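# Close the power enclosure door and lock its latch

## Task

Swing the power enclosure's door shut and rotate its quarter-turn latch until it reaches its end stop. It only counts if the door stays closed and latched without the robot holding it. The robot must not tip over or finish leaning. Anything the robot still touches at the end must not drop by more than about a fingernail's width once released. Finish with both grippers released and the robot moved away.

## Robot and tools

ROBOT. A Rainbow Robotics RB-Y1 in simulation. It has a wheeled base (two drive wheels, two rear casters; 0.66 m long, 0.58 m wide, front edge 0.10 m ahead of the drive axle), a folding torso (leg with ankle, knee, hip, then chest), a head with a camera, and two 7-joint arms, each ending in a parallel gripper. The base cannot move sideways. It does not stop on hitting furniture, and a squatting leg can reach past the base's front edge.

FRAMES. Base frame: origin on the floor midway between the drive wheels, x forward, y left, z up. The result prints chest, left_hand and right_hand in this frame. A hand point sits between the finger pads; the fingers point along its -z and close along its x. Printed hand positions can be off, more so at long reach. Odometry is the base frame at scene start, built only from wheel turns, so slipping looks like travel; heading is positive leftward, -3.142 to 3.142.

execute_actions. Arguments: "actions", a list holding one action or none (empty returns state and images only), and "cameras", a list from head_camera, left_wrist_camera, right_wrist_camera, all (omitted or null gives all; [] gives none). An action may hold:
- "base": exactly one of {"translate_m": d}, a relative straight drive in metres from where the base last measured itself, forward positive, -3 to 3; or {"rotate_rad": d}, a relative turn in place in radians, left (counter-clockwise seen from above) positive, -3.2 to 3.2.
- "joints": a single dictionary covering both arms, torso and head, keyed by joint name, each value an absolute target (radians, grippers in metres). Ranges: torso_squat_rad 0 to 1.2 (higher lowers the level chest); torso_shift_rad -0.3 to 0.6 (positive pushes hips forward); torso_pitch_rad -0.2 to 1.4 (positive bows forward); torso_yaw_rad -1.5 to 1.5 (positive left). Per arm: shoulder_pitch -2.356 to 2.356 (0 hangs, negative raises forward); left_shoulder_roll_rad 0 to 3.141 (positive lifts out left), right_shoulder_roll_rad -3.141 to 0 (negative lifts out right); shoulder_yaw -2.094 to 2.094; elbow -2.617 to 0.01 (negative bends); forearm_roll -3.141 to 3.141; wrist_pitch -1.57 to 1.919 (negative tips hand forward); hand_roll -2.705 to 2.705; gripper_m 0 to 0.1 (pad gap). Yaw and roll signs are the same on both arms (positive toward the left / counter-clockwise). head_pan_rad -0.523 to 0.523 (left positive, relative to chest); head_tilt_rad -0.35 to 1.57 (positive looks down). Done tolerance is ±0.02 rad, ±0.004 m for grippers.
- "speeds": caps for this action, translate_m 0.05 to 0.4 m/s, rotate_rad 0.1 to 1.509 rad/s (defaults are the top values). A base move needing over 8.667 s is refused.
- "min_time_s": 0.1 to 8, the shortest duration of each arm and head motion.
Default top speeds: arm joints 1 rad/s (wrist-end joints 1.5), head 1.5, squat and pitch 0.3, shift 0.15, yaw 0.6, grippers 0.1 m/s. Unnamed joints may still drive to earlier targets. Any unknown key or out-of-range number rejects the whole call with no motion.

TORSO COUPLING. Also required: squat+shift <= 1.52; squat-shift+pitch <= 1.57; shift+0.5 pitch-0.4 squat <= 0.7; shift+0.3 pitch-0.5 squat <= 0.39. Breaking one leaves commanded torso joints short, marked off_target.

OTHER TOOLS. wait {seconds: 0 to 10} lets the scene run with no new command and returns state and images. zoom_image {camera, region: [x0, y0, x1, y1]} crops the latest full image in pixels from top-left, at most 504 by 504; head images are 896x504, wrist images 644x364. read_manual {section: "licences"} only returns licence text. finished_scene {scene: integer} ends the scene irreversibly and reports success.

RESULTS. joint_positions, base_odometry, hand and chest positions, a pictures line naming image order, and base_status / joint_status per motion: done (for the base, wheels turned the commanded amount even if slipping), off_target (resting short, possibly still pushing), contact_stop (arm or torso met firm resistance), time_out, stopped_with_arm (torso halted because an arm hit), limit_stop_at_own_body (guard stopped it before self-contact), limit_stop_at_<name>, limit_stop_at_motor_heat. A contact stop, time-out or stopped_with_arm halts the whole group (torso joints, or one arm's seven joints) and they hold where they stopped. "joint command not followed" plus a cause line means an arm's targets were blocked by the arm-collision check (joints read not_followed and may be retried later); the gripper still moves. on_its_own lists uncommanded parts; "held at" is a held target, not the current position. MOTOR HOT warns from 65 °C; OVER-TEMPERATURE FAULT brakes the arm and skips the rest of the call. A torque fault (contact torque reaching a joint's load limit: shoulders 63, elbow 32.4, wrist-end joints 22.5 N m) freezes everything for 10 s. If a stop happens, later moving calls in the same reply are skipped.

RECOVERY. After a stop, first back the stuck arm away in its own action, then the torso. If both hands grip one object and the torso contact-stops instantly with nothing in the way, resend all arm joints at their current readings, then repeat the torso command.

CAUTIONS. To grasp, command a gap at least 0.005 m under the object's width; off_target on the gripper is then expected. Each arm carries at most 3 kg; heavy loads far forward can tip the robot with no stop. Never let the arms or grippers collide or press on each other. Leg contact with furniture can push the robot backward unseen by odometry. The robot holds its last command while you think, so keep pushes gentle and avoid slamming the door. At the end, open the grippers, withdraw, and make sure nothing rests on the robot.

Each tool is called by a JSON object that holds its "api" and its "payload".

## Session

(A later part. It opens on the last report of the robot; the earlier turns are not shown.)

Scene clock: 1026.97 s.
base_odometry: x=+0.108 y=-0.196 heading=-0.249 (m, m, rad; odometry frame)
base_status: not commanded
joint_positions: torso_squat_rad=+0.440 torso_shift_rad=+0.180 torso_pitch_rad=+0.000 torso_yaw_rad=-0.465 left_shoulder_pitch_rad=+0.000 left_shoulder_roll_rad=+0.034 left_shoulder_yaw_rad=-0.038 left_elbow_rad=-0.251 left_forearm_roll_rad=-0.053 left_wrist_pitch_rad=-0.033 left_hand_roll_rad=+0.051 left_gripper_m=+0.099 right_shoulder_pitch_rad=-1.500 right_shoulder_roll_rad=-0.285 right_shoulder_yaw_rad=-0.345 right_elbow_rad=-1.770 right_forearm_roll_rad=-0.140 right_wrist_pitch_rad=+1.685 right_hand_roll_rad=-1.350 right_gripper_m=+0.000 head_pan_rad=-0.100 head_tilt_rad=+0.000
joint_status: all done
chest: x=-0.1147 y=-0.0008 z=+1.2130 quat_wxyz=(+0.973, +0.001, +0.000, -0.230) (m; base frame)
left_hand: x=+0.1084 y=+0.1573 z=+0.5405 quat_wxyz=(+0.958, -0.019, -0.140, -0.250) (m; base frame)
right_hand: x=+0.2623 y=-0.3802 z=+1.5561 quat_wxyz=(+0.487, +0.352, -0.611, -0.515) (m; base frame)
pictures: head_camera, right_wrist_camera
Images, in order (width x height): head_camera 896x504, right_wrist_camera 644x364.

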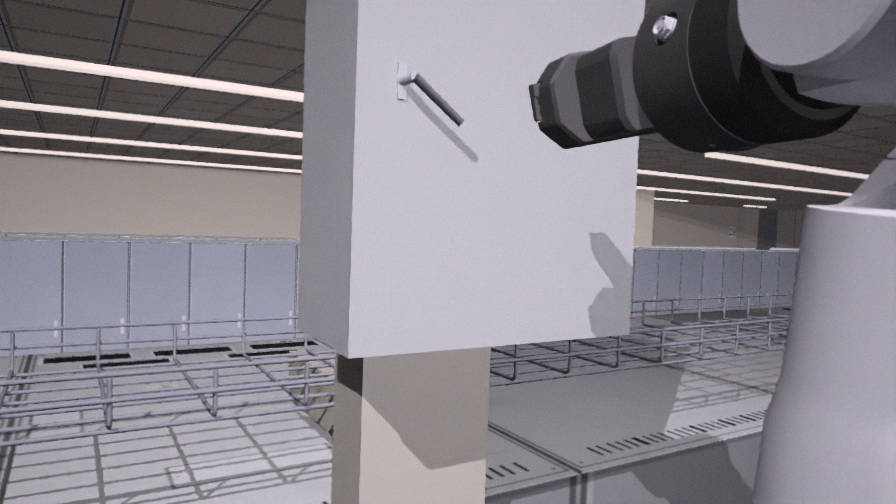

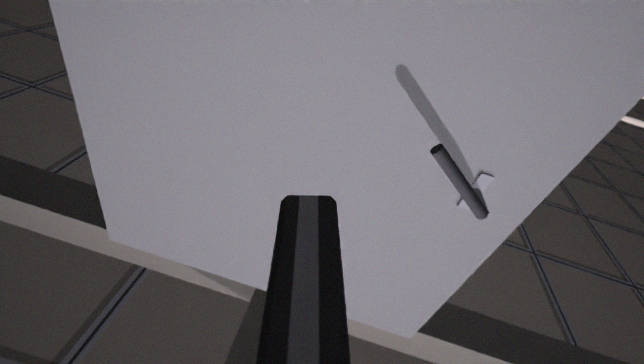

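{"api": "execute_actions", "payload": {"actions": [{"joints":{"torso_shift_rad":0.295}}], "cameras": ["head_camera","right_wrist_camera"]}}

Scene clock: 1036.20 s.
base_odometry: x=+0.108 y=-0.196 heading=-0.249 (m, m, rad; odometry frame)
base_status: not commanded
joint_positions: torso_squat_rad=+0.440 torso_shift_rad=+0.295 torso_pitch_rad=+0.000 torso_yaw_rad=-0.465 left_shoulder_pitch_rad=+0.000 left_shoulder_roll_rad=+0.034 left_shoulder_yaw_rad=-0.038 left_elbow_rad=-0.251 left_forearm_roll_rad=-0.053 left_wrist_pitch_rad=-0.033 left_hand_roll_rad=+0.051 left_gripper_m=+0.099 right_shoulder_pitch_rad=-1.500 right_shoulder_roll_rad=-0.285 right_shoulder_yaw_rad=-0.345 right_elbow_rad=-1.770 right_forearm_roll_rad=-0.140 right_wrist_pitch_rad=+1.685 right_hand_roll_rad=-1.350 right_gripper_m=+0.000 head_pan_rad=-0.100 head_tilt_rad=+0.000
joint_status: all done
chest: x=-0.0438 y=-0.0007 z=+1.1959 quat_wxyz=(+0.973, +0.001, +0.000, -0.230) (m; base frame)
left_hand: x=+0.1791 y=+0.1573 z=+0.5233 quat_wxyz=(+0.958, -0.019, -0.140, -0.250) (m; base frame)
right_hand: x=+0.3333 y=-0.3802 z=+1.5388 quat_wxyz=(+0.487, +0.352, -0.611, -0.515) (m; base frame)
pictures: head_camera, right_wrist_camera
Images, in order (width x height): head_camera 896x504, right_wrist_camera 644x364.

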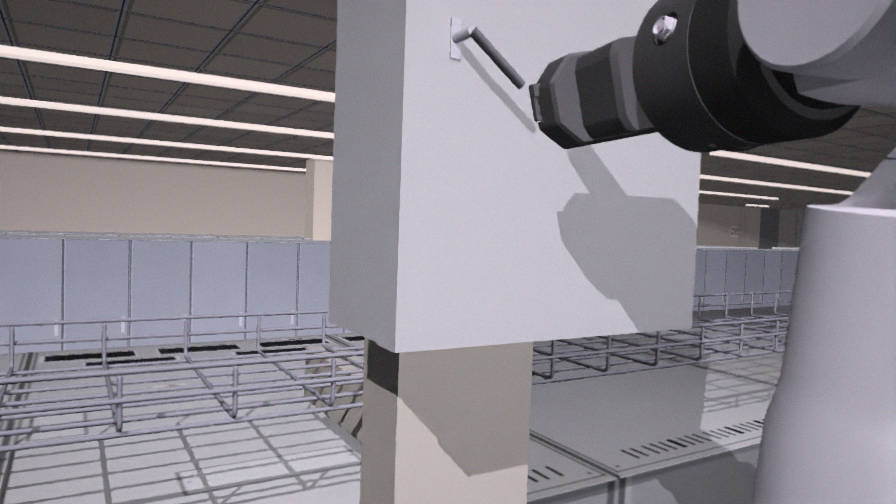

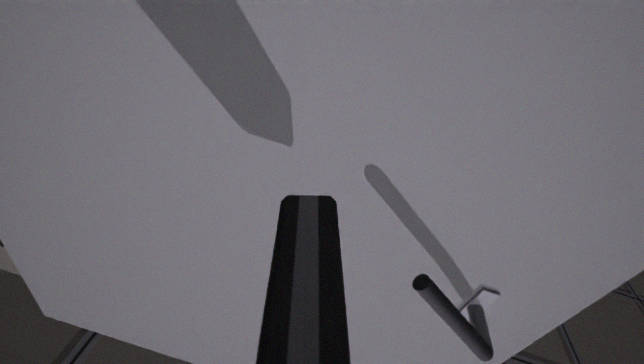

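{"api": "execute_actions", "payload": {"actions": [{"joints":{"torso_squat_rad":0.38,"torso_shift_rad":0.305}}], "cameras": ["head_camera","right_wrist_camera"]}}

Scene clock: 1055.73 s.
base_odometry: x=+0.108 y=-0.196 heading=-0.249 (m, m, rad; odometry frame)
base_status: not commanded
joint_positions: torso_squat_rad=+0.380 torso_shift_rad=+0.305 torso_pitch_rad=+0.000 torso_yaw_rad=-0.465 left_shoulder_pitch_rad=+0.001 left_shoulder_roll_rad=+0.034 left_shoulder_yaw_rad=-0.038 left_elbow_rad=-0.250 left_forearm_roll_rad=-0.053 left_wrist_pitch_rad=-0.033 left_hand_roll_rad=+0.051 left_gripper_m=+0.099 right_shoulder_pitch_rad=-1.500 right_shoulder_roll_rad=-0.285 right_shoulder_yaw_rad=-0.345 right_elbow_rad=-1.770 right_forearm_roll_rad=-0.140 right_wrist_pitch_rad=+1.685 right_hand_roll_rad=-1.350 right_gripper_m=+0.000 head_pan_rad=-0.100 head_tilt_rad=+0.000
joint_status: all done
chest: x=-0.0326 y=-0.0008 z=+1.2100 quat_wxyz=(+0.973, +0.001, +0.000, -0.230) (m; base frame)
left_hand: x=+0.1897 y=+0.1575 z=+0.5372 quat_wxyz=(+0.958, -0.019, -0.139, -0.250) (m; base frame)
right_hand: x=+0.3445 y=-0.3802 z=+1.5529 quat_wxyz=(+0.487, +0.352, -0.611, -0.515) (m; base frame)
pictures: head_camera, right_wrist_camera
Images, in order (width x height): head_camera 896x504, right_wrist_camera 644x364.

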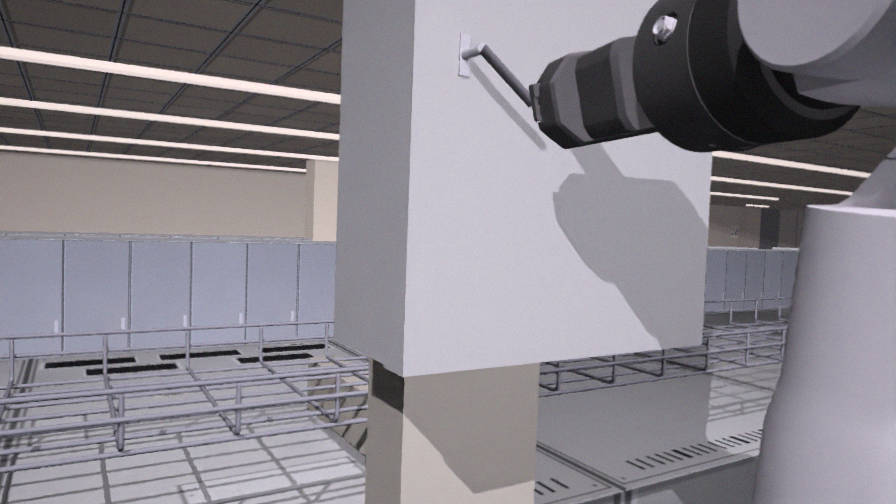

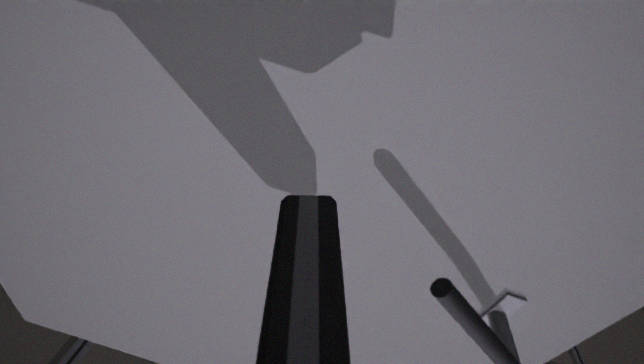

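{"api": "execute_actions", "payload": {"actions": [{"joints":{"torso_yaw_rad":-0.42,"torso_shift_rad":0.282}}], "cameras": ["head_camera","right_wrist_camera"]}}

Scene clock: 1079.03 s.
base_odometry: x=+0.108 y=-0.196 heading=-0.249 (m, m, rad; odometry frame)
base_status: not commanded
joint_positions: torso_squat_rad=+0.380 torso_shift_rad=+0.282 torso_pitch_rad=+0.000 torso_yaw_rad=-0.420 left_shoulder_pitch_rad=+0.000 left_shoulder_roll_rad=+0.034 left_shoulder_yaw_rad=-0.038 left_elbow_rad=-0.251 left_forearm_roll_rad=-0.053 left_wrist_pitch_rad=-0.033 left_hand_roll_rad=+0.051 left_gripper_m=+0.099 right_shoulder_pitch_rad=-1.500 right_shoulder_roll_rad=-0.285 right_shoulder_yaw_rad=-0.345 right_elbow_rad=-1.770 right_forearm_roll_rad=-0.140 right_wrist_pitch_rad=+1.685 right_hand_roll_rad=-1.350 right_gripper_m=+0.000 head_pan_rad=-0.100 head_tilt_rad=+0.000
joint_status: all done
chest: x=-0.0471 y=-0.0008 z=+1.2143 quat_wxyz=(+0.978, +0.001, +0.000, -0.208) (m; base frame)
left_hand: x=+0.1685 y=+0.1672 z=+0.5417 quat_wxyz=(+0.963, -0.015, -0.140, -0.228) (m; base frame)
right_hand: x=+0.3465 y=-0.3629 z=+1.5574 quat_wxyz=(+0.499, +0.366, -0.603, -0.504) (m; base frame)
pictures: head_camera, right_wrist_camera
Images, in order (width x height): head_camera 896x504, right_wrist_camera 644x364.

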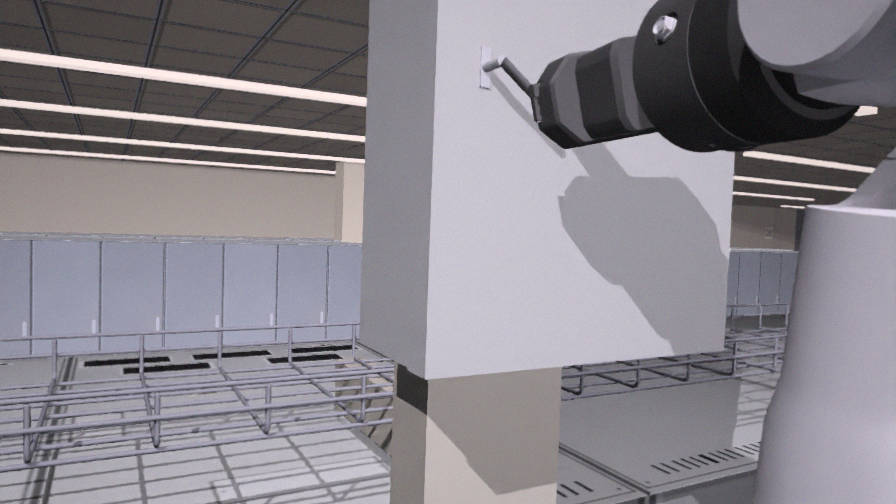

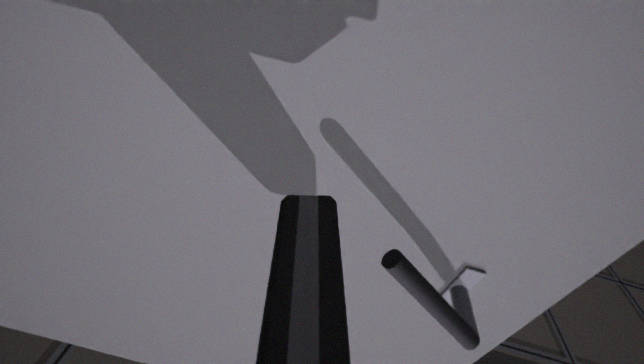

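{"api": "execute_actions", "payload": {"actions": [{"joints":{"torso_yaw_rad":-0.385,"torso_shift_rad":0.264}}], "cameras": ["head_camera","right_wrist_camera"]}}

Scene clock: 1088.07 s.
base_odometry: x=+0.108 y=-0.196 heading=-0.249 (m, m, rad; odometry frame)
base_status: not commanded
joint_positions: torso_squat_rad=+0.380 torso_shift_rad=+0.264 torso_pitch_rad=+0.000 torso_yaw_rad=-0.385 left_shoulder_pitch_rad=+0.000 left_shoulder_roll_rad=+0.034 left_shoulder_yaw_rad=-0.038 left_elbow_rad=-0.251 left_forearm_roll_rad=-0.053 left_wrist_pitch_rad=-0.033 left_hand_roll_rad=+0.051 left_gripper_m=+0.099 right_shoulder_pitch_rad=-1.500 right_shoulder_roll_rad=-0.285 right_shoulder_yaw_rad=-0.345 right_elbow_rad=-1.770 right_forearm_roll_rad=-0.140 right_wrist_pitch_rad=+1.685 right_hand_roll_rad=-1.350 right_gripper_m=+0.000 head_pan_rad=-0.100 head_tilt_rad=+0.000
joint_status: all done
chest: x=-0.0584 y=-0.0008 z=+1.2175 quat_wxyz=(+0.982, +0.001, +0.000, -0.191) (m; base frame)
left_hand: x=+0.1513 y=+0.1746 z=+0.5449 quat_wxyz=(+0.967, -0.013, -0.141, -0.212) (m; base frame)
right_hand: x=+0.3477 y=-0.3489 z=+1.5606 quat_wxyz=(+0.507, +0.376, -0.597, -0.495) (m; base frame)
pictures: head_camera, right_wrist_camera
Images, in order (width x height): head_camera 896x504, right_wrist_camera 644x364.

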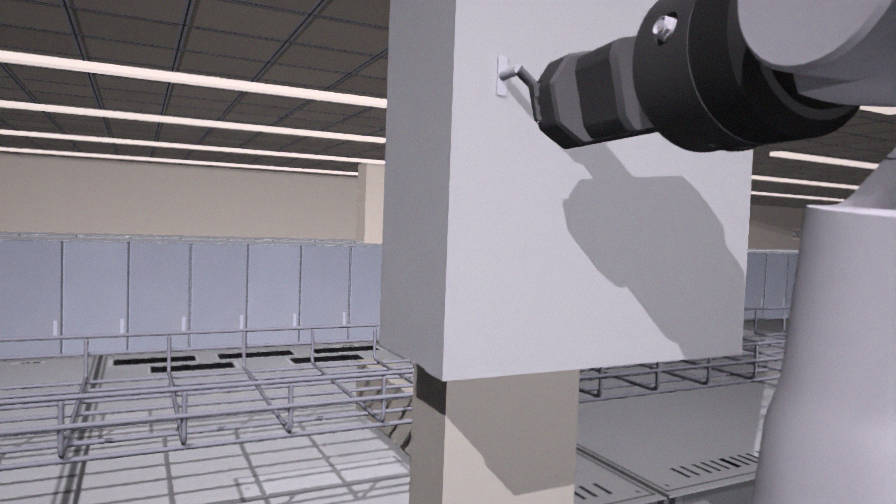

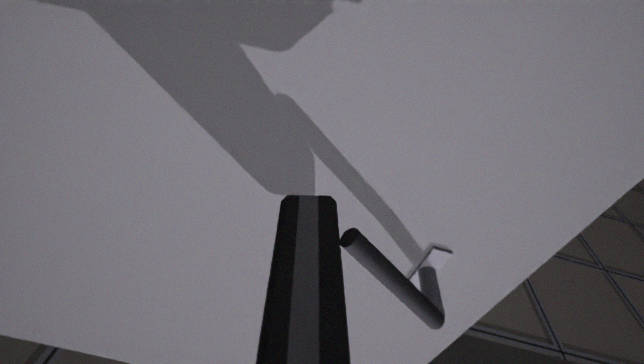

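{"api": "execute_actions", "payload": {"actions": [{"joints":{"torso_yaw_rad":-0.36,"torso_shift_rad":0.256,"torso_squat_rad":0.43}}], "cameras": ["head_camera","right_wrist_camera"]}}

Scene clock: 1101.07 s.
base_odometry: x=+0.108 y=-0.196 heading=-0.249 (m, m, rad; odometry frame)
base_status: not commanded
joint_positions: torso_squat_rad=+0.425 torso_shift_rad=+0.256 torso_pitch_rad=-0.002 torso_yaw_rad=-0.364 left_shoulder_pitch_rad=+0.000 left_shoulder_roll_rad=+0.034 left_shoulder_yaw_rad=-0.038 left_elbow_rad=-0.251 left_forearm_roll_rad=-0.053 left_wrist_pitch_rad=-0.033 left_hand_roll_rad=+0.051 left_gripper_m=+0.099 right_shoulder_pitch_rad=-1.499 right_shoulder_roll_rad=-0.290 right_shoulder_yaw_rad=-0.348 right_elbow_rad=-1.770 right_forearm_roll_rad=-0.137 right_wrist_pitch_rad=+1.684 right_hand_roll_rad=-1.350 right_gripper_m=+0.000 head_pan_rad=-0.100 head_tilt_rad=+0.000
joint_status: torso_squat_rad contact_stop (moved +0.045 of +0.050); torso_shift_rad contact_stop (moved -0.008 of -0.008); torso_yaw_rad contact_stop (moved +0.021 of +0.025)
chest: x=-0.0672 y=-0.0016 z=+1.2068 quat_wxyz=(+0.983, +0.001, -0.001, -0.181) (m; base frame)
left_hand: x=+0.1401 y=+0.1790 z=+0.5348 quat_wxyz=(+0.969, -0.011, -0.142, -0.202) (m; base frame)
right_hand: x=+0.3441 y=-0.3455 z=+1.5509 quat_wxyz=(+0.509, +0.382, -0.594, -0.492) (m; base frame)
pictures: head_camera, right_wrist_camera
Images, in order (width x height): head_camera 896x504, right_wrist_camera 644x364.

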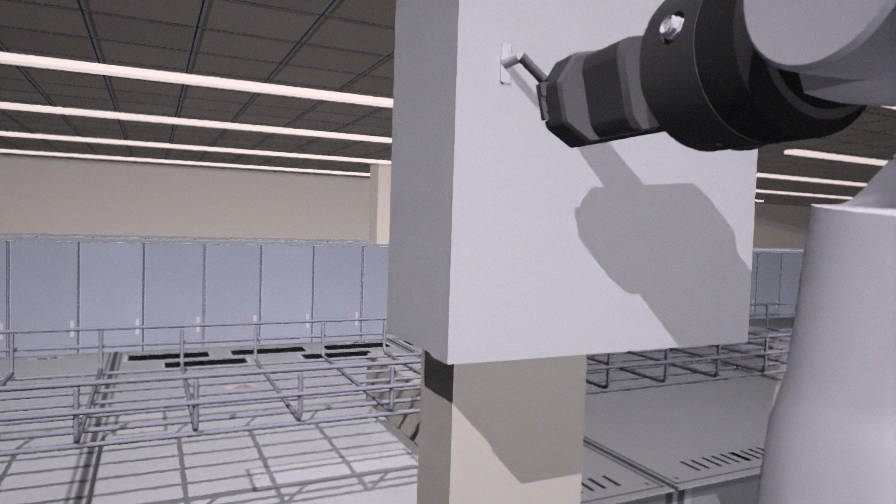

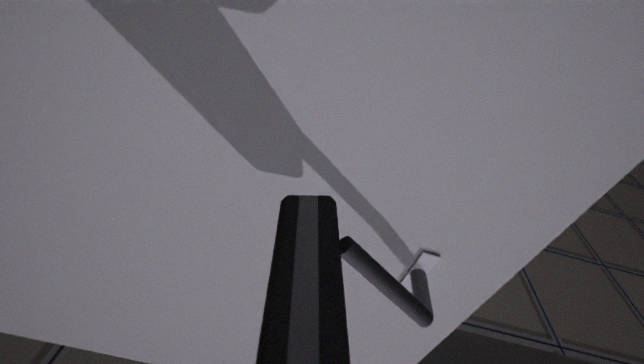

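{"api": "execute_actions", "payload": {"actions": [{"base":{"rotate_rad":0.03},"speeds":{"rotate_rad":0.1}}], "cameras": ["head_camera","right_wrist_camera"]}}

Scene clock: 1114.53 s.
base_odometry: x=+0.108 y=-0.196 heading=-0.223 (m, m, rad; odometry frame)
base_status: done
joint_positions: torso_squat_rad=+0.426 torso_shift_rad=+0.255 torso_pitch_rad=-0.004 torso_yaw_rad=-0.365 left_shoulder_pitch_rad=+0.000 left_shoulder_roll_rad=+0.034 left_shoulder_yaw_rad=-0.038 left_elbow_rad=-0.251 left_forearm_roll_rad=-0.053 left_wrist_pitch_rad=-0.033 left_hand_roll_rad=+0.051 left_gripper_m=+0.099 right_shoulder_pitch_rad=-1.498 right_shoulder_roll_rad=-0.295 right_shoulder_yaw_rad=-0.352 right_elbow_rad=-1.771 right_forearm_roll_rad=-0.135 right_wrist_pitch_rad=+1.684 right_hand_roll_rad=-1.350 right_gripper_m=+0.000 head_pan_rad=-0.100 head_tilt_rad=+0.000
joint_status: not commanded
chest: x=-0.0681 y=-0.0025 z=+1.2068 quat_wxyz=(+0.983, +0.002, -0.001, -0.182) (m; base frame)
left_hand: x=+0.1403 y=+0.1789 z=+0.5355 quat_wxyz=(+0.969, -0.010, -0.142, -0.202) (m; base frame)
right_hand: x=+0.3409 y=-0.3510 z=+1.5517 quat_wxyz=(+0.504, +0.382, -0.596, -0.494) (m; base frame)
pictures: head_camera, right_wrist_camera
Images, in order (width x height): head_camera 896x504, right_wrist_camera 644x364.

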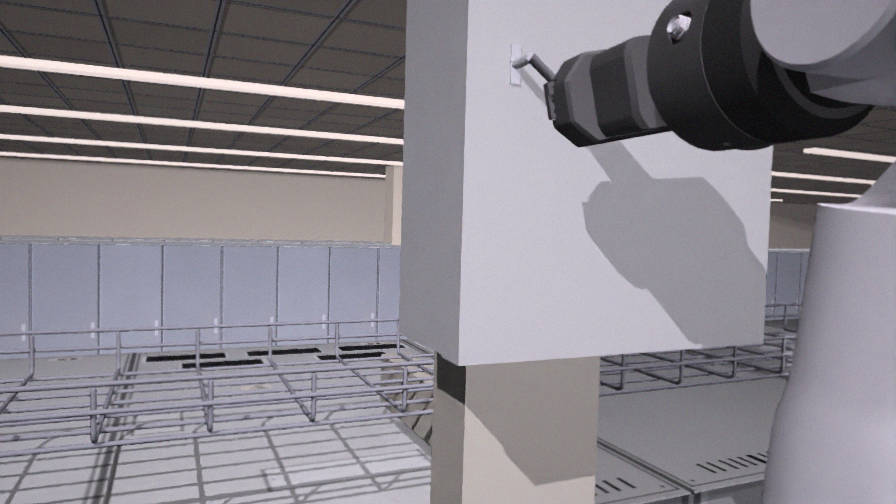

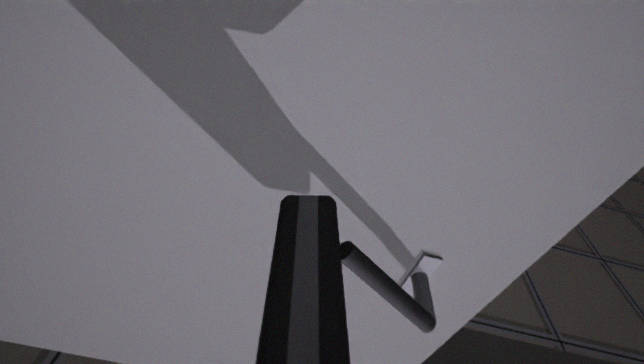

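{"api": "execute_actions", "payload": {"actions": [{"base":{"rotate_rad":-0.045},"speeds":{"rotate_rad":0.1}}], "cameras": []}}

{"api": "execute_actions", "payload": {"actions": [{"joints":{"torso_squat_rad":0.33,"torso_shift_rad":0.25,"torso_pitch_rad":0.0,"torso_yaw_rad":-0.365,"right_shoulder_pitch_rad":-1.5,"right_shoulder_roll_rad":-0.285,"right_shoulder_yaw_rad":-0.345,"right_elbow_rad":-1.77,"right_forearm_roll_rad":-0.14,"right_wrist_pitch_rad":1.685,"right_hand_roll_rad":-1.35}}], "cameras": ["head_camera","right_wrist_camera"]}}

Scene clock: 1136.43 s.
MOTOR HOT: a motor of the right arm reached 65 °C. Now the hottest motor of the right arm, joint 5 (forearm roll), reports 74 °C. The temperature limit of the motors' drives, at which the controller stops that arm, is 80 °C. To cool a motor, set the load down, stop pushing, or move to a pose that needs little force.
base_odometry: x=+0.108 y=-0.196 heading=-0.266 (m, m, rad; odometry frame)
base_status: done
joint_positions: torso_squat_rad=+0.425 torso_shift_rad=+0.256 torso_pitch_rad=-0.002 torso_yaw_rad=-0.364 left_shoulder_pitch_rad=+0.000 left_shoulder_roll_rad=+0.034 left_shoulder_yaw_rad=-0.038 left_elbow_rad=-0.251 left_forearm_roll_rad=-0.053 left_wrist_pitch_rad=-0.033 left_hand_roll_rad=+0.051 left_gripper_m=+0.099 right_shoulder_pitch_rad=-1.499 right_shoulder_roll_rad=-0.286 right_shoulder_yaw_rad=-0.346 right_elbow_rad=-1.770 right_forearm_roll_rad=-0.139 right_wrist_pitch_rad=+1.685 right_hand_roll_rad=-1.350 right_gripper_m=+0.000 head_pan_rad=-0.100 head_tilt_rad=+0.000
joint_status: not commanded
chest: x=-0.0671 y=-0.0010 z=+1.2068 quat_wxyz=(+0.983, +0.001, -0.001, -0.181) (m; base frame)
left_hand: x=+0.1401 y=+0.1790 z=+0.5346 quat_wxyz=(+0.969, -0.011, -0.142, -0.201) (m; base frame)
right_hand: x=+0.3455 y=-0.3415 z=+1.5504 quat_wxyz=(+0.511, +0.383, -0.593, -0.490) (m; base frame)
pictures: none
No camera images: the call's "cameras" was empty. Leave "cameras" out to get every camera's image.

Scene clock: 1137.50 s.
MOTOR HOT: still on. Now the hottest motor of the right arm, joint 5 (forearm roll), reports 72 °C; a drive's own limit is 80 °C.
base_odometry: x=+0.108 y=-0.196 heading=-0.266 (m, m, rad; odometry frame)
base_status: not commanded
joint_positions: torso_squat_rad=+0.330 torso_shift_rad=+0.250 torso_pitch_rad=+0.000 torso_yaw_rad=-0.365 left_shoulder_pitch_rad=+0.000 left_shoulder_roll_rad=+0.034 left_shoulder_yaw_rad=-0.038 left_elbow_rad=-0.251 left_forearm_roll_rad=-0.053 left_wrist_pitch_rad=-0.033 left_hand_roll_rad=+0.051 left_gripper_m=+0.099 right_shoulder_pitch_rad=-1.500 right_shoulder_roll_rad=-0.285 right_shoulder_yaw_rad=-0.345 right_elbow_rad=-1.770 right_forearm_roll_rad=-0.140 right_wrist_pitch_rad=+1.685 right_hand_roll_rad=-1.350 right_gripper_m=+0.000 head_pan_rad=-0.100 head_tilt_rad=+0.000
joint_status: all done
chest: x=-0.0641 y=-0.0008 z=+1.2316 quat_wxyz=(+0.983, +0.001, +0.000, -0.181) (m; base frame)
left_hand: x=+0.1419 y=+0.1788 z=+0.5590 quat_wxyz=(+0.969, -0.012, -0.141, -0.202) (m; base frame)
right_hand: x=+0.3490 y=-0.3410 z=+1.5745 quat_wxyz=(+0.512, +0.382, -0.593, -0.490) (m; base frame)
pictures: head_camera, right_wrist_camera
Images, in order (width x height): head_camera 896x504, right_wrist_camera 644x364.

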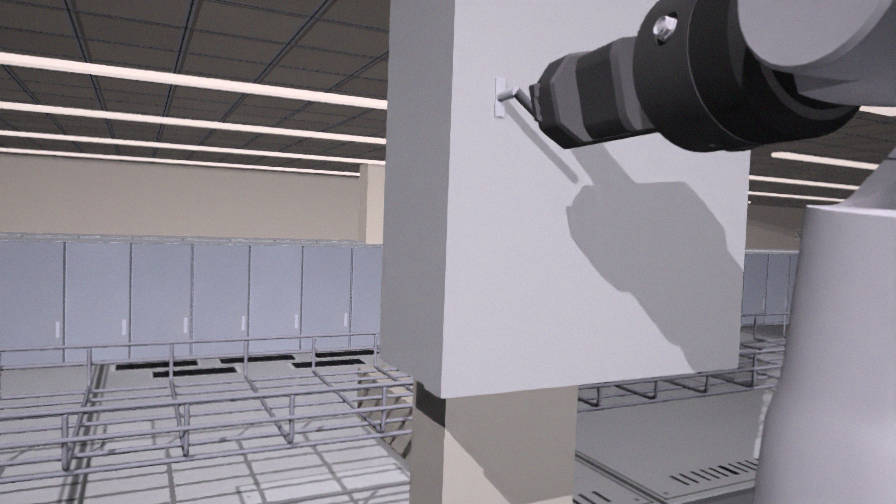

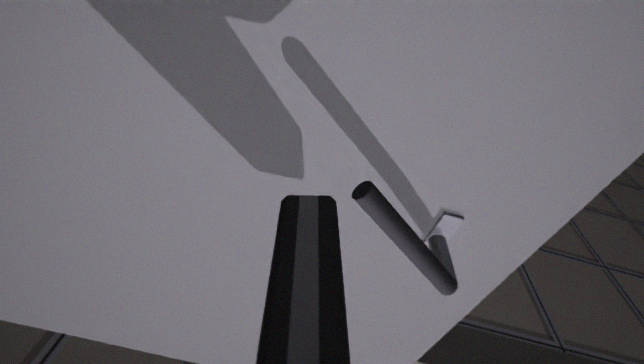

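{"api": "wait", "payload": {"seconds": 10}}

{"api": "wait", "payload": {"seconds": 10}}

{"api": "execute_actions", "payload": {"actions": [{"base":{"rotate_rad":0.045},"speeds":{"rotate_rad":0.1},"joints":{"torso_shift_rad":0.24}}], "cameras": ["head_camera","right_wrist_camera"]}}

Scene clock: 1153.57 s.
MOTOR HOT: cleared. Now the hottest motor of the right arm, joint 5 (forearm roll), reports 56 °C.
base_odometry: x=+0.108 y=-0.196 heading=-0.266 (m, m, rad; odometry frame)
base_status: not commanded
joint_positions: torso_squat_rad=+0.330 torso_shift_rad=+0.250 torso_pitch_rad=+0.000 torso_yaw_rad=-0.365 left_shoulder_pitch_rad=+0.000 left_shoulder_roll_rad=+0.034 left_shoulder_yaw_rad=-0.038 left_elbow_rad=-0.251 left_forearm_roll_rad=-0.053 left_wrist_pitch_rad=-0.033 left_hand_roll_rad=+0.051 left_gripper_m=+0.099 right_shoulder_pitch_rad=-1.500 right_shoulder_roll_rad=-0.285 right_shoulder_yaw_rad=-0.345 right_elbow_rad=-1.770 right_forearm_roll_rad=-0.140 right_wrist_pitch_rad=+1.685 right_hand_roll_rad=-1.350 right_gripper_m=+0.000 head_pan_rad=-0.100 head_tilt_rad=+0.000
joint_status: all done
chest: x=-0.0641 y=-0.0008 z=+1.2316 quat_wxyz=(+0.983, +0.001, +0.000, -0.181) (m; base frame)
left_hand: x=+0.1419 y=+0.1788 z=+0.5590 quat_wxyz=(+0.969, -0.012, -0.141, -0.202) (m; base frame)
right_hand: x=+0.3490 y=-0.3410 z=+1.5745 quat_wxyz=(+0.512, +0.382, -0.593, -0.490) (m; base frame)
wait: 10.00 s; at rest from the start
pictures: head_camera, left_wrist_camera, right_wrist_camera
Images, in order (width x height): head_camera 896x504, left_wrist_camera 644x364, right_wrist_camera 644x364.

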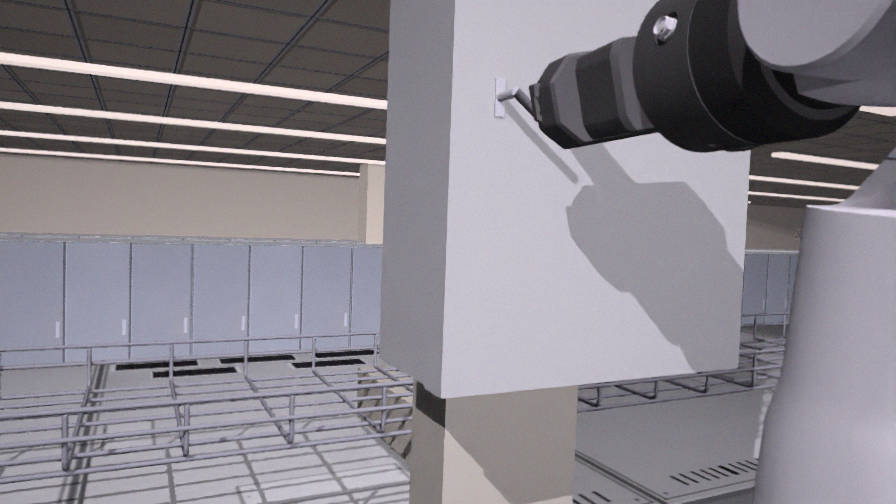

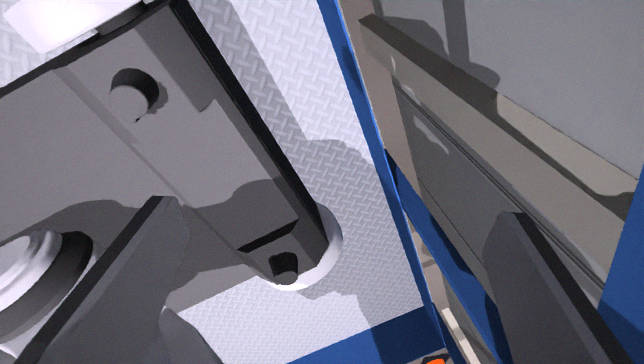

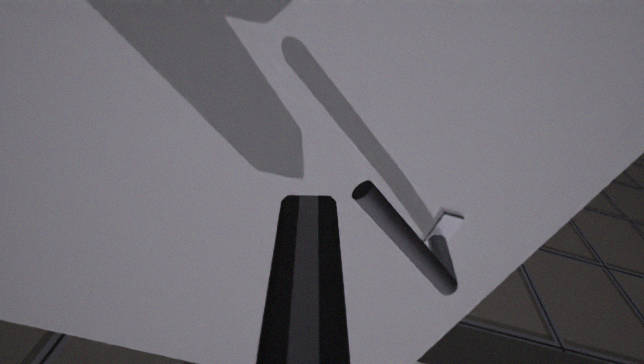

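Scene clock: 1163.57 s.
base_odometry: x=+0.108 y=-0.196 heading=-0.266 (m, m, rad; odometry frame)
base_status: not commanded
joint_positions: torso_squat_rad=+0.330 torso_shift_rad=+0.250 torso_pitch_rad=+0.000 torso_yaw_rad=-0.365 left_shoulder_pitch_rad=+0.000 left_shoulder_roll_rad=+0.034 left_shoulder_yaw_rad=-0.038 left_elbow_rad=-0.251 left_forearm_roll_rad=-0.053 left_wrist_pitch_rad=-0.033 left_hand_roll_rad=+0.051 left_gripper_m=+0.099 right_shoulder_pitch_rad=-1.500 right_shoulder_roll_rad=-0.285 right_shoulder_yaw_rad=-0.345 right_elbow_rad=-1.770 right_forearm_roll_rad=-0.140 right_wrist_pitch_rad=+1.685 right_hand_roll_rad=-1.350 right_gripper_m=+0.000 head_pan_rad=-0.100 head_tilt_rad=+0.000
joint_status: all done
chest: x=-0.0641 y=-0.0008 z=+1.2316 quat_wxyz=(+0.983, +0.001, +0.000, -0.181) (m; base frame)
left_hand: x=+0.1419 y=+0.1788 z=+0.5590 quat_wxyz=(+0.969, -0.012, -0.141, -0.202) (m; base frame)
right_hand: x=+0.3490 y=-0.3410 z=+1.5745 quat_wxyz=(+0.512, +0.382, -0.593, -0.490) (m; base frame)
wait: 10.00 s; at rest by 0.27 s
pictures: head_camera, left_wrist_camera, right_wrist_camera
Images, in order (width x height): head_camera 896x504, left_wrist_camera 644x364, right_wrist_camera 644x364.

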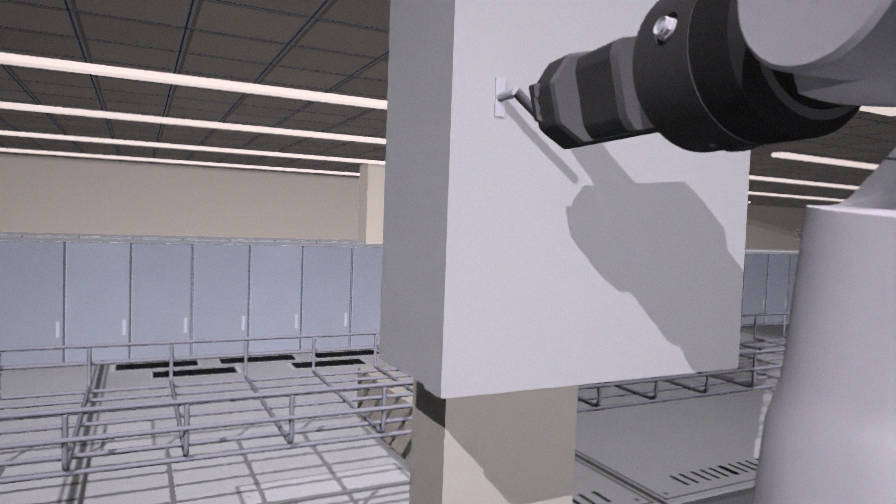

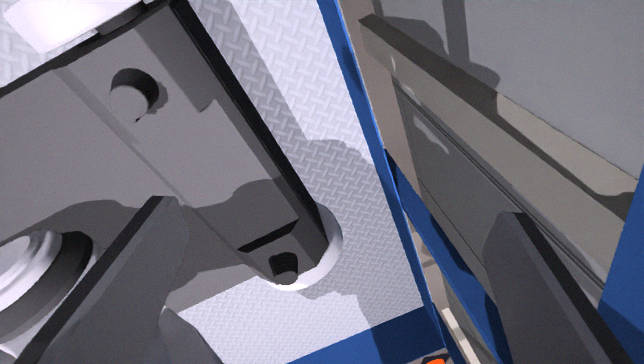

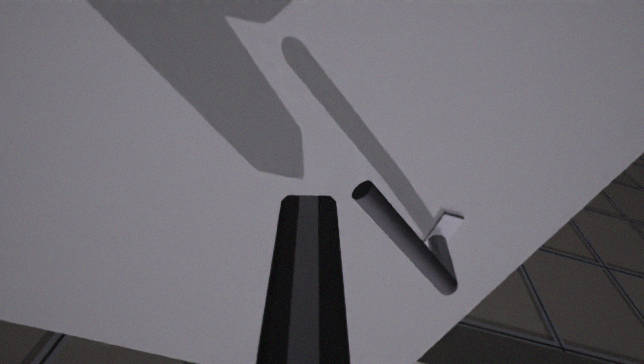

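Scene clock: 1164.57 s.
base_odometry: x=+0.108 y=-0.196 heading=-0.222 (m, m, rad; odometry frame)
base_status: done
joint_positions: torso_squat_rad=+0.330 torso_shift_rad=+0.240 torso_pitch_rad=+0.000 torso_yaw_rad=-0.365 left_shoulder_pitch_rad=+0.000 left_shoulder_roll_rad=+0.034 left_shoulder_yaw_rad=-0.038 left_elbow_rad=-0.251 left_forearm_roll_rad=-0.053 left_wrist_pitch_rad=-0.033 left_hand_roll_rad=+0.051 left_gripper_m=+0.099 right_shoulder_pitch_rad=-1.500 right_shoulder_roll_rad=-0.285 right_shoulder_yaw_rad=-0.345 right_elbow_rad=-1.770 right_forearm_roll_rad=-0.140 right_wrist_pitch_rad=+1.685 right_hand_roll_rad=-1.350 right_gripper_m=+0.000 head_pan_rad=-0.100 head_tilt_rad=+0.000
joint_status: all done
chest: x=-0.0706 y=-0.0008 z=+1.2332 quat_wxyz=(+0.983, +0.001, +0.000, -0.181) (m; base frame)
left_hand: x=+0.1356 y=+0.1788 z=+0.5606 quat_wxyz=(+0.969, -0.012, -0.141, -0.202) (m; base frame)
right_hand: x=+0.3423 y=-0.3409 z=+1.5763 quat_wxyz=(+0.512, +0.382, -0.593, -0.490) (m; base frame)
pictures: head_camera, right_wrist_camera
Images, in order (width x height): head_camera 896x504, right_wrist_camera 644x364.

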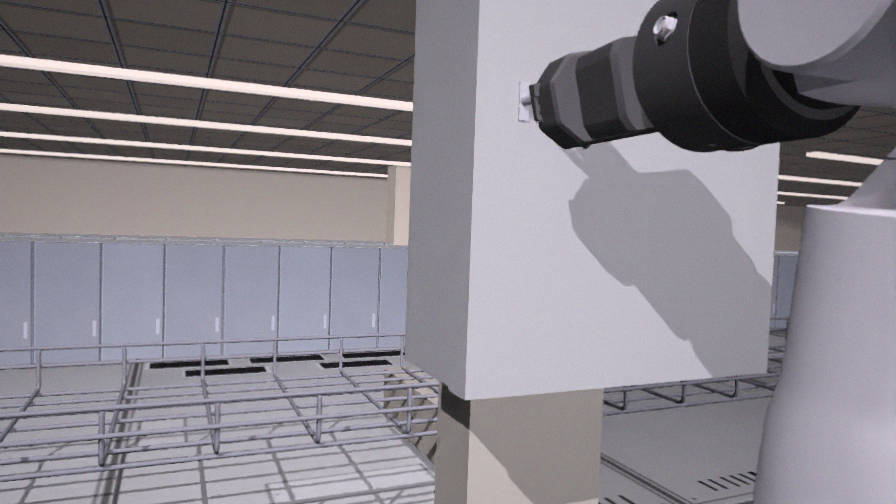

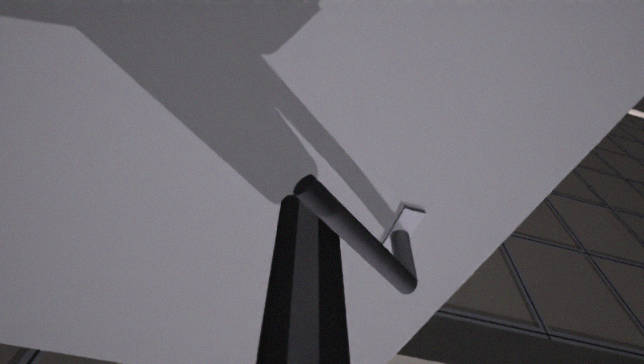

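{"api": "zoom_image", "payload": {"camera": "right_wrist_camera", "region": [240, 140, 460, 320]}}

{"api": "zoom_image", "payload": {"camera": "head_camera", "region": [470, 30, 670, 190]}}

Region (240, 140, 460, 320) of right_wrist_camera's 644x364 image, scaled by 2.291, with more detail than that image has; it fills the top 412 rows of this view, and the rest is white.

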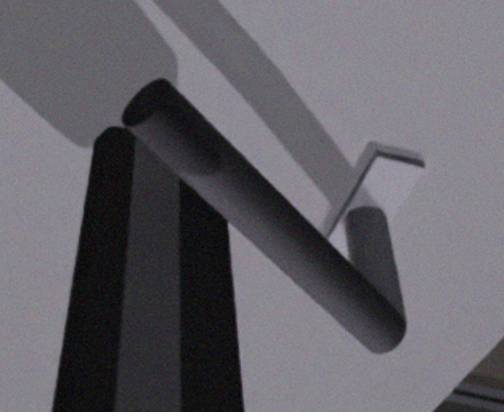

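Region (470, 30, 670, 190) of head_camera's 896x504 image, scaled by 2.520, with more detail than that image has; it fills the top 403 rows of this view, and the rest is white.

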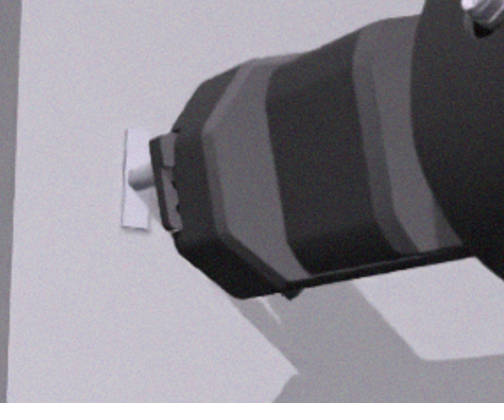

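{"api": "execute_actions", "payload": {"actions": [{"joints":{"torso_squat_rad":0.40,"torso_shift_rad":0.246}}], "cameras": ["head_camera","right_wrist_camera"]}}

Scene clock: 1206.67 s.
base_odometry: x=+0.108 y=-0.196 heading=-0.222 (m, m, rad; odometry frame)
base_status: not commanded
joint_positions: torso_squat_rad=+0.400 torso_shift_rad=+0.245 torso_pitch_rad=-0.002 torso_yaw_rad=-0.365 left_shoulder_pitch_rad=+0.000 left_shoulder_roll_rad=+0.034 left_shoulder_yaw_rad=-0.038 left_elbow_rad=-0.251 left_forearm_roll_rad=-0.053 left_wrist_pitch_rad=-0.033 left_hand_roll_rad=+0.051 left_gripper_m=+0.099 right_shoulder_pitch_rad=-1.505 right_shoulder_roll_rad=-0.291 right_shoulder_yaw_rad=-0.348 right_elbow_rad=-1.773 right_forearm_roll_rad=-0.138 right_wrist_pitch_rad=+1.681 right_hand_roll_rad=-1.350 right_gripper_m=+0.000 head_pan_rad=-0.100 head_tilt_rad=+0.000
joint_status: all done
chest: x=-0.0722 y=-0.0010 z=+1.2153 quat_wxyz=(+0.983, +0.001, -0.001, -0.182) (m; base frame)
left_hand: x=+0.1354 y=+0.1786 z=+0.5432 quat_wxyz=(+0.969, -0.011, -0.142, -0.202) (m; base frame)
right_hand: x=+0.3369 y=-0.3431 z=+1.5640 quat_wxyz=(+0.507, +0.384, -0.598, -0.488) (m; base frame)
pictures: head_camera, right_wrist_camera
Images, in order (width x height): head_camera 896x504, right_wrist_camera 644x364.

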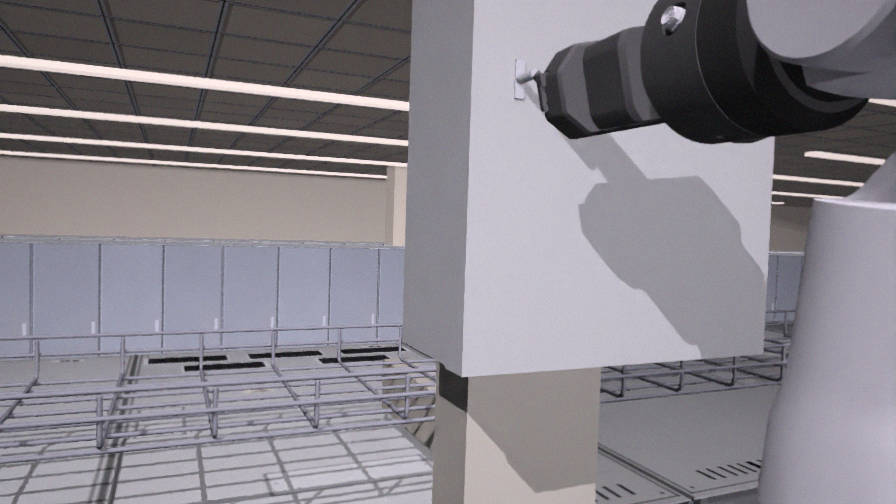

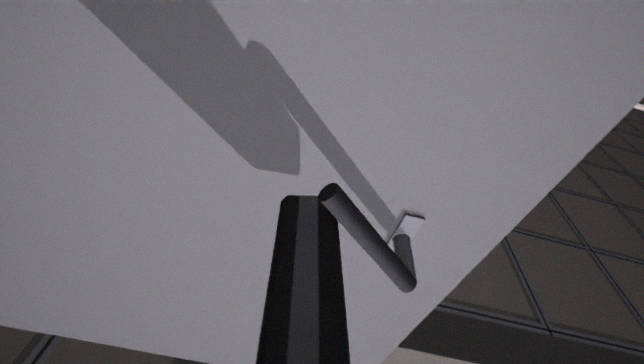

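{"api": "execute_actions", "payload": {"actions": [{"base":{"rotate_rad":0.03},"speeds":{"rotate_rad":0.1},"joints":{"torso_squat_rad":0.42}}], "cameras": ["head_camera","right_wrist_camera"]}}

Scene clock: 1211.53 s.
base_odometry: x=+0.108 y=-0.196 heading=-0.195 (m, m, rad; odometry frame)
base_status: done
joint_positions: torso_squat_rad=+0.420 torso_shift_rad=+0.245 torso_pitch_rad=-0.003 torso_yaw_rad=-0.366 left_shoulder_pitch_rad=+0.000 left_shoulder_roll_rad=+0.034 left_shoulder_yaw_rad=-0.038 left_elbow_rad=-0.251 left_forearm_roll_rad=-0.053 left_wrist_pitch_rad=-0.033 left_hand_roll_rad=+0.051 left_gripper_m=+0.099 right_shoulder_pitch_rad=-1.503 right_shoulder_roll_rad=-0.293 right_shoulder_yaw_rad=-0.349 right_elbow_rad=-1.773 right_forearm_roll_rad=-0.137 right_wrist_pitch_rad=+1.683 right_hand_roll_rad=-1.350 right_gripper_m=+0.000 head_pan_rad=-0.100 head_tilt_rad=+0.000
joint_status: all done
chest: x=-0.0741 y=-0.0015 z=+1.2099 quat_wxyz=(+0.983, +0.001, -0.001, -0.182) (m; base frame)
left_hand: x=+0.1341 y=+0.1786 z=+0.5382 quat_wxyz=(+0.969, -0.011, -0.142, -0.202) (m; base frame)
right_hand: x=+0.3341 y=-0.3460 z=+1.5582 quat_wxyz=(+0.505, +0.383, -0.598, -0.490) (m; base frame)
pictures: head_camera, right_wrist_camera
Images, in order (width x height): head_camera 896x504, right_wrist_camera 644x364.

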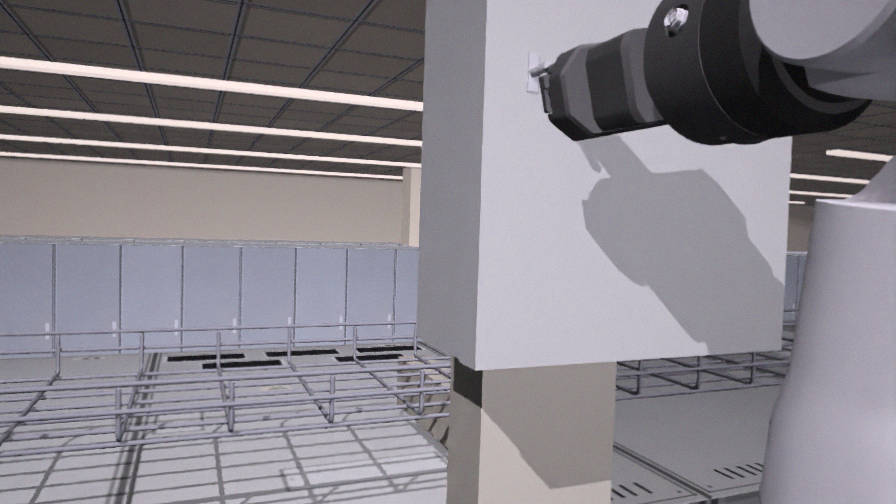

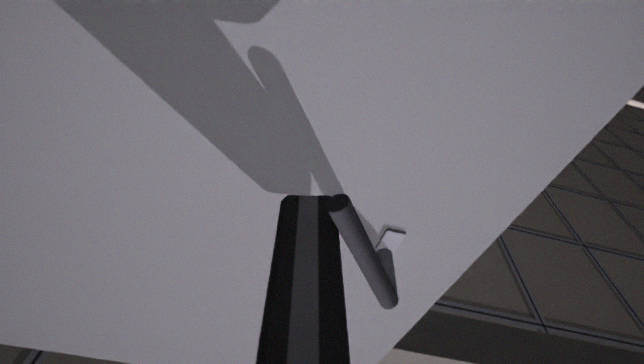

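{"api": "execute_actions", "payload": {"actions": [{"base":{"rotate_rad":0.03},"speeds":{"rotate_rad":0.1},"joints":{"torso_shift_rad":0.232}}], "cameras": ["head_camera","right_wrist_camera"]}}

Scene clock: 1217.97 s.
base_odometry: x=+0.108 y=-0.196 heading=-0.168 (m, m, rad; odometry frame)
base_status: done
joint_positions: torso_squat_rad=+0.420 torso_shift_rad=+0.231 torso_pitch_rad=-0.002 torso_yaw_rad=-0.366 left_shoulder_pitch_rad=+0.000 left_shoulder_roll_rad=+0.034 left_shoulder_yaw_rad=-0.038 left_elbow_rad=-0.251 left_forearm_roll_rad=-0.053 left_wrist_pitch_rad=-0.033 left_hand_roll_rad=+0.051 left_gripper_m=+0.099 right_shoulder_pitch_rad=-1.500 right_shoulder_roll_rad=-0.294 right_shoulder_yaw_rad=-0.350 right_elbow_rad=-1.772 right_forearm_roll_rad=-0.136 right_wrist_pitch_rad=+1.683 right_hand_roll_rad=-1.350 right_gripper_m=+0.000 head_pan_rad=-0.100 head_tilt_rad=+0.000
joint_status: all done
chest: x=-0.0824 y=-0.0020 z=+1.2120 quat_wxyz=(+0.983, +0.002, -0.001, -0.182) (m; base frame)
left_hand: x=+0.1254 y=+0.1787 z=+0.5403 quat_wxyz=(+0.969, -0.010, -0.142, -0.203) (m; base frame)
right_hand: x=+0.3265 y=-0.3485 z=+1.5580 quat_wxyz=(+0.505, +0.382, -0.597, -0.492) (m; base frame)
pictures: head_camera, right_wrist_camera
Images, in order (width x height): head_camera 896x504, right_wrist_camera 644x364.

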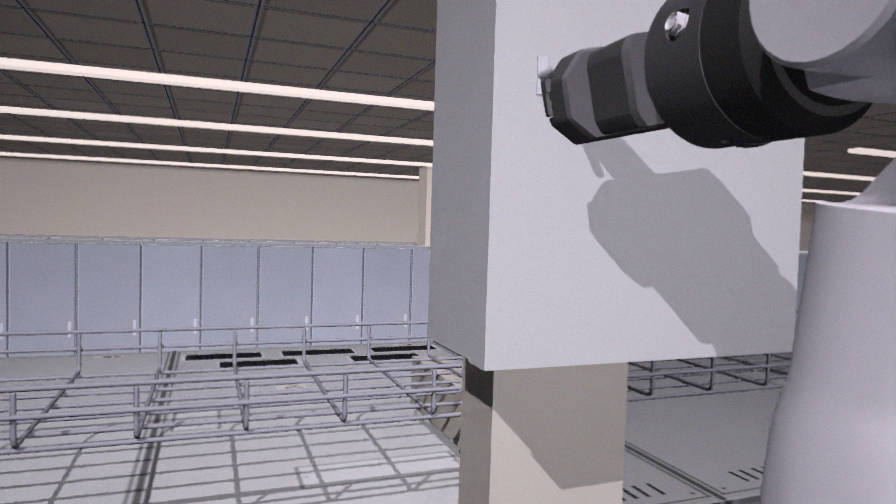

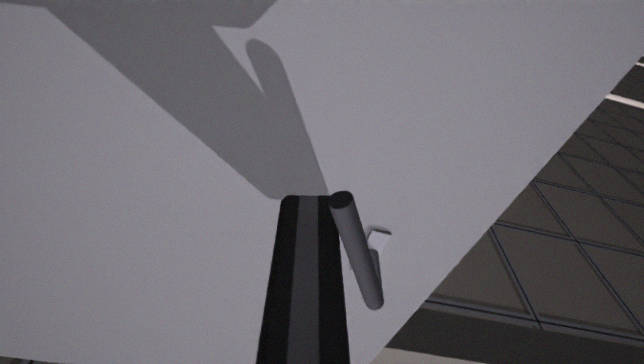

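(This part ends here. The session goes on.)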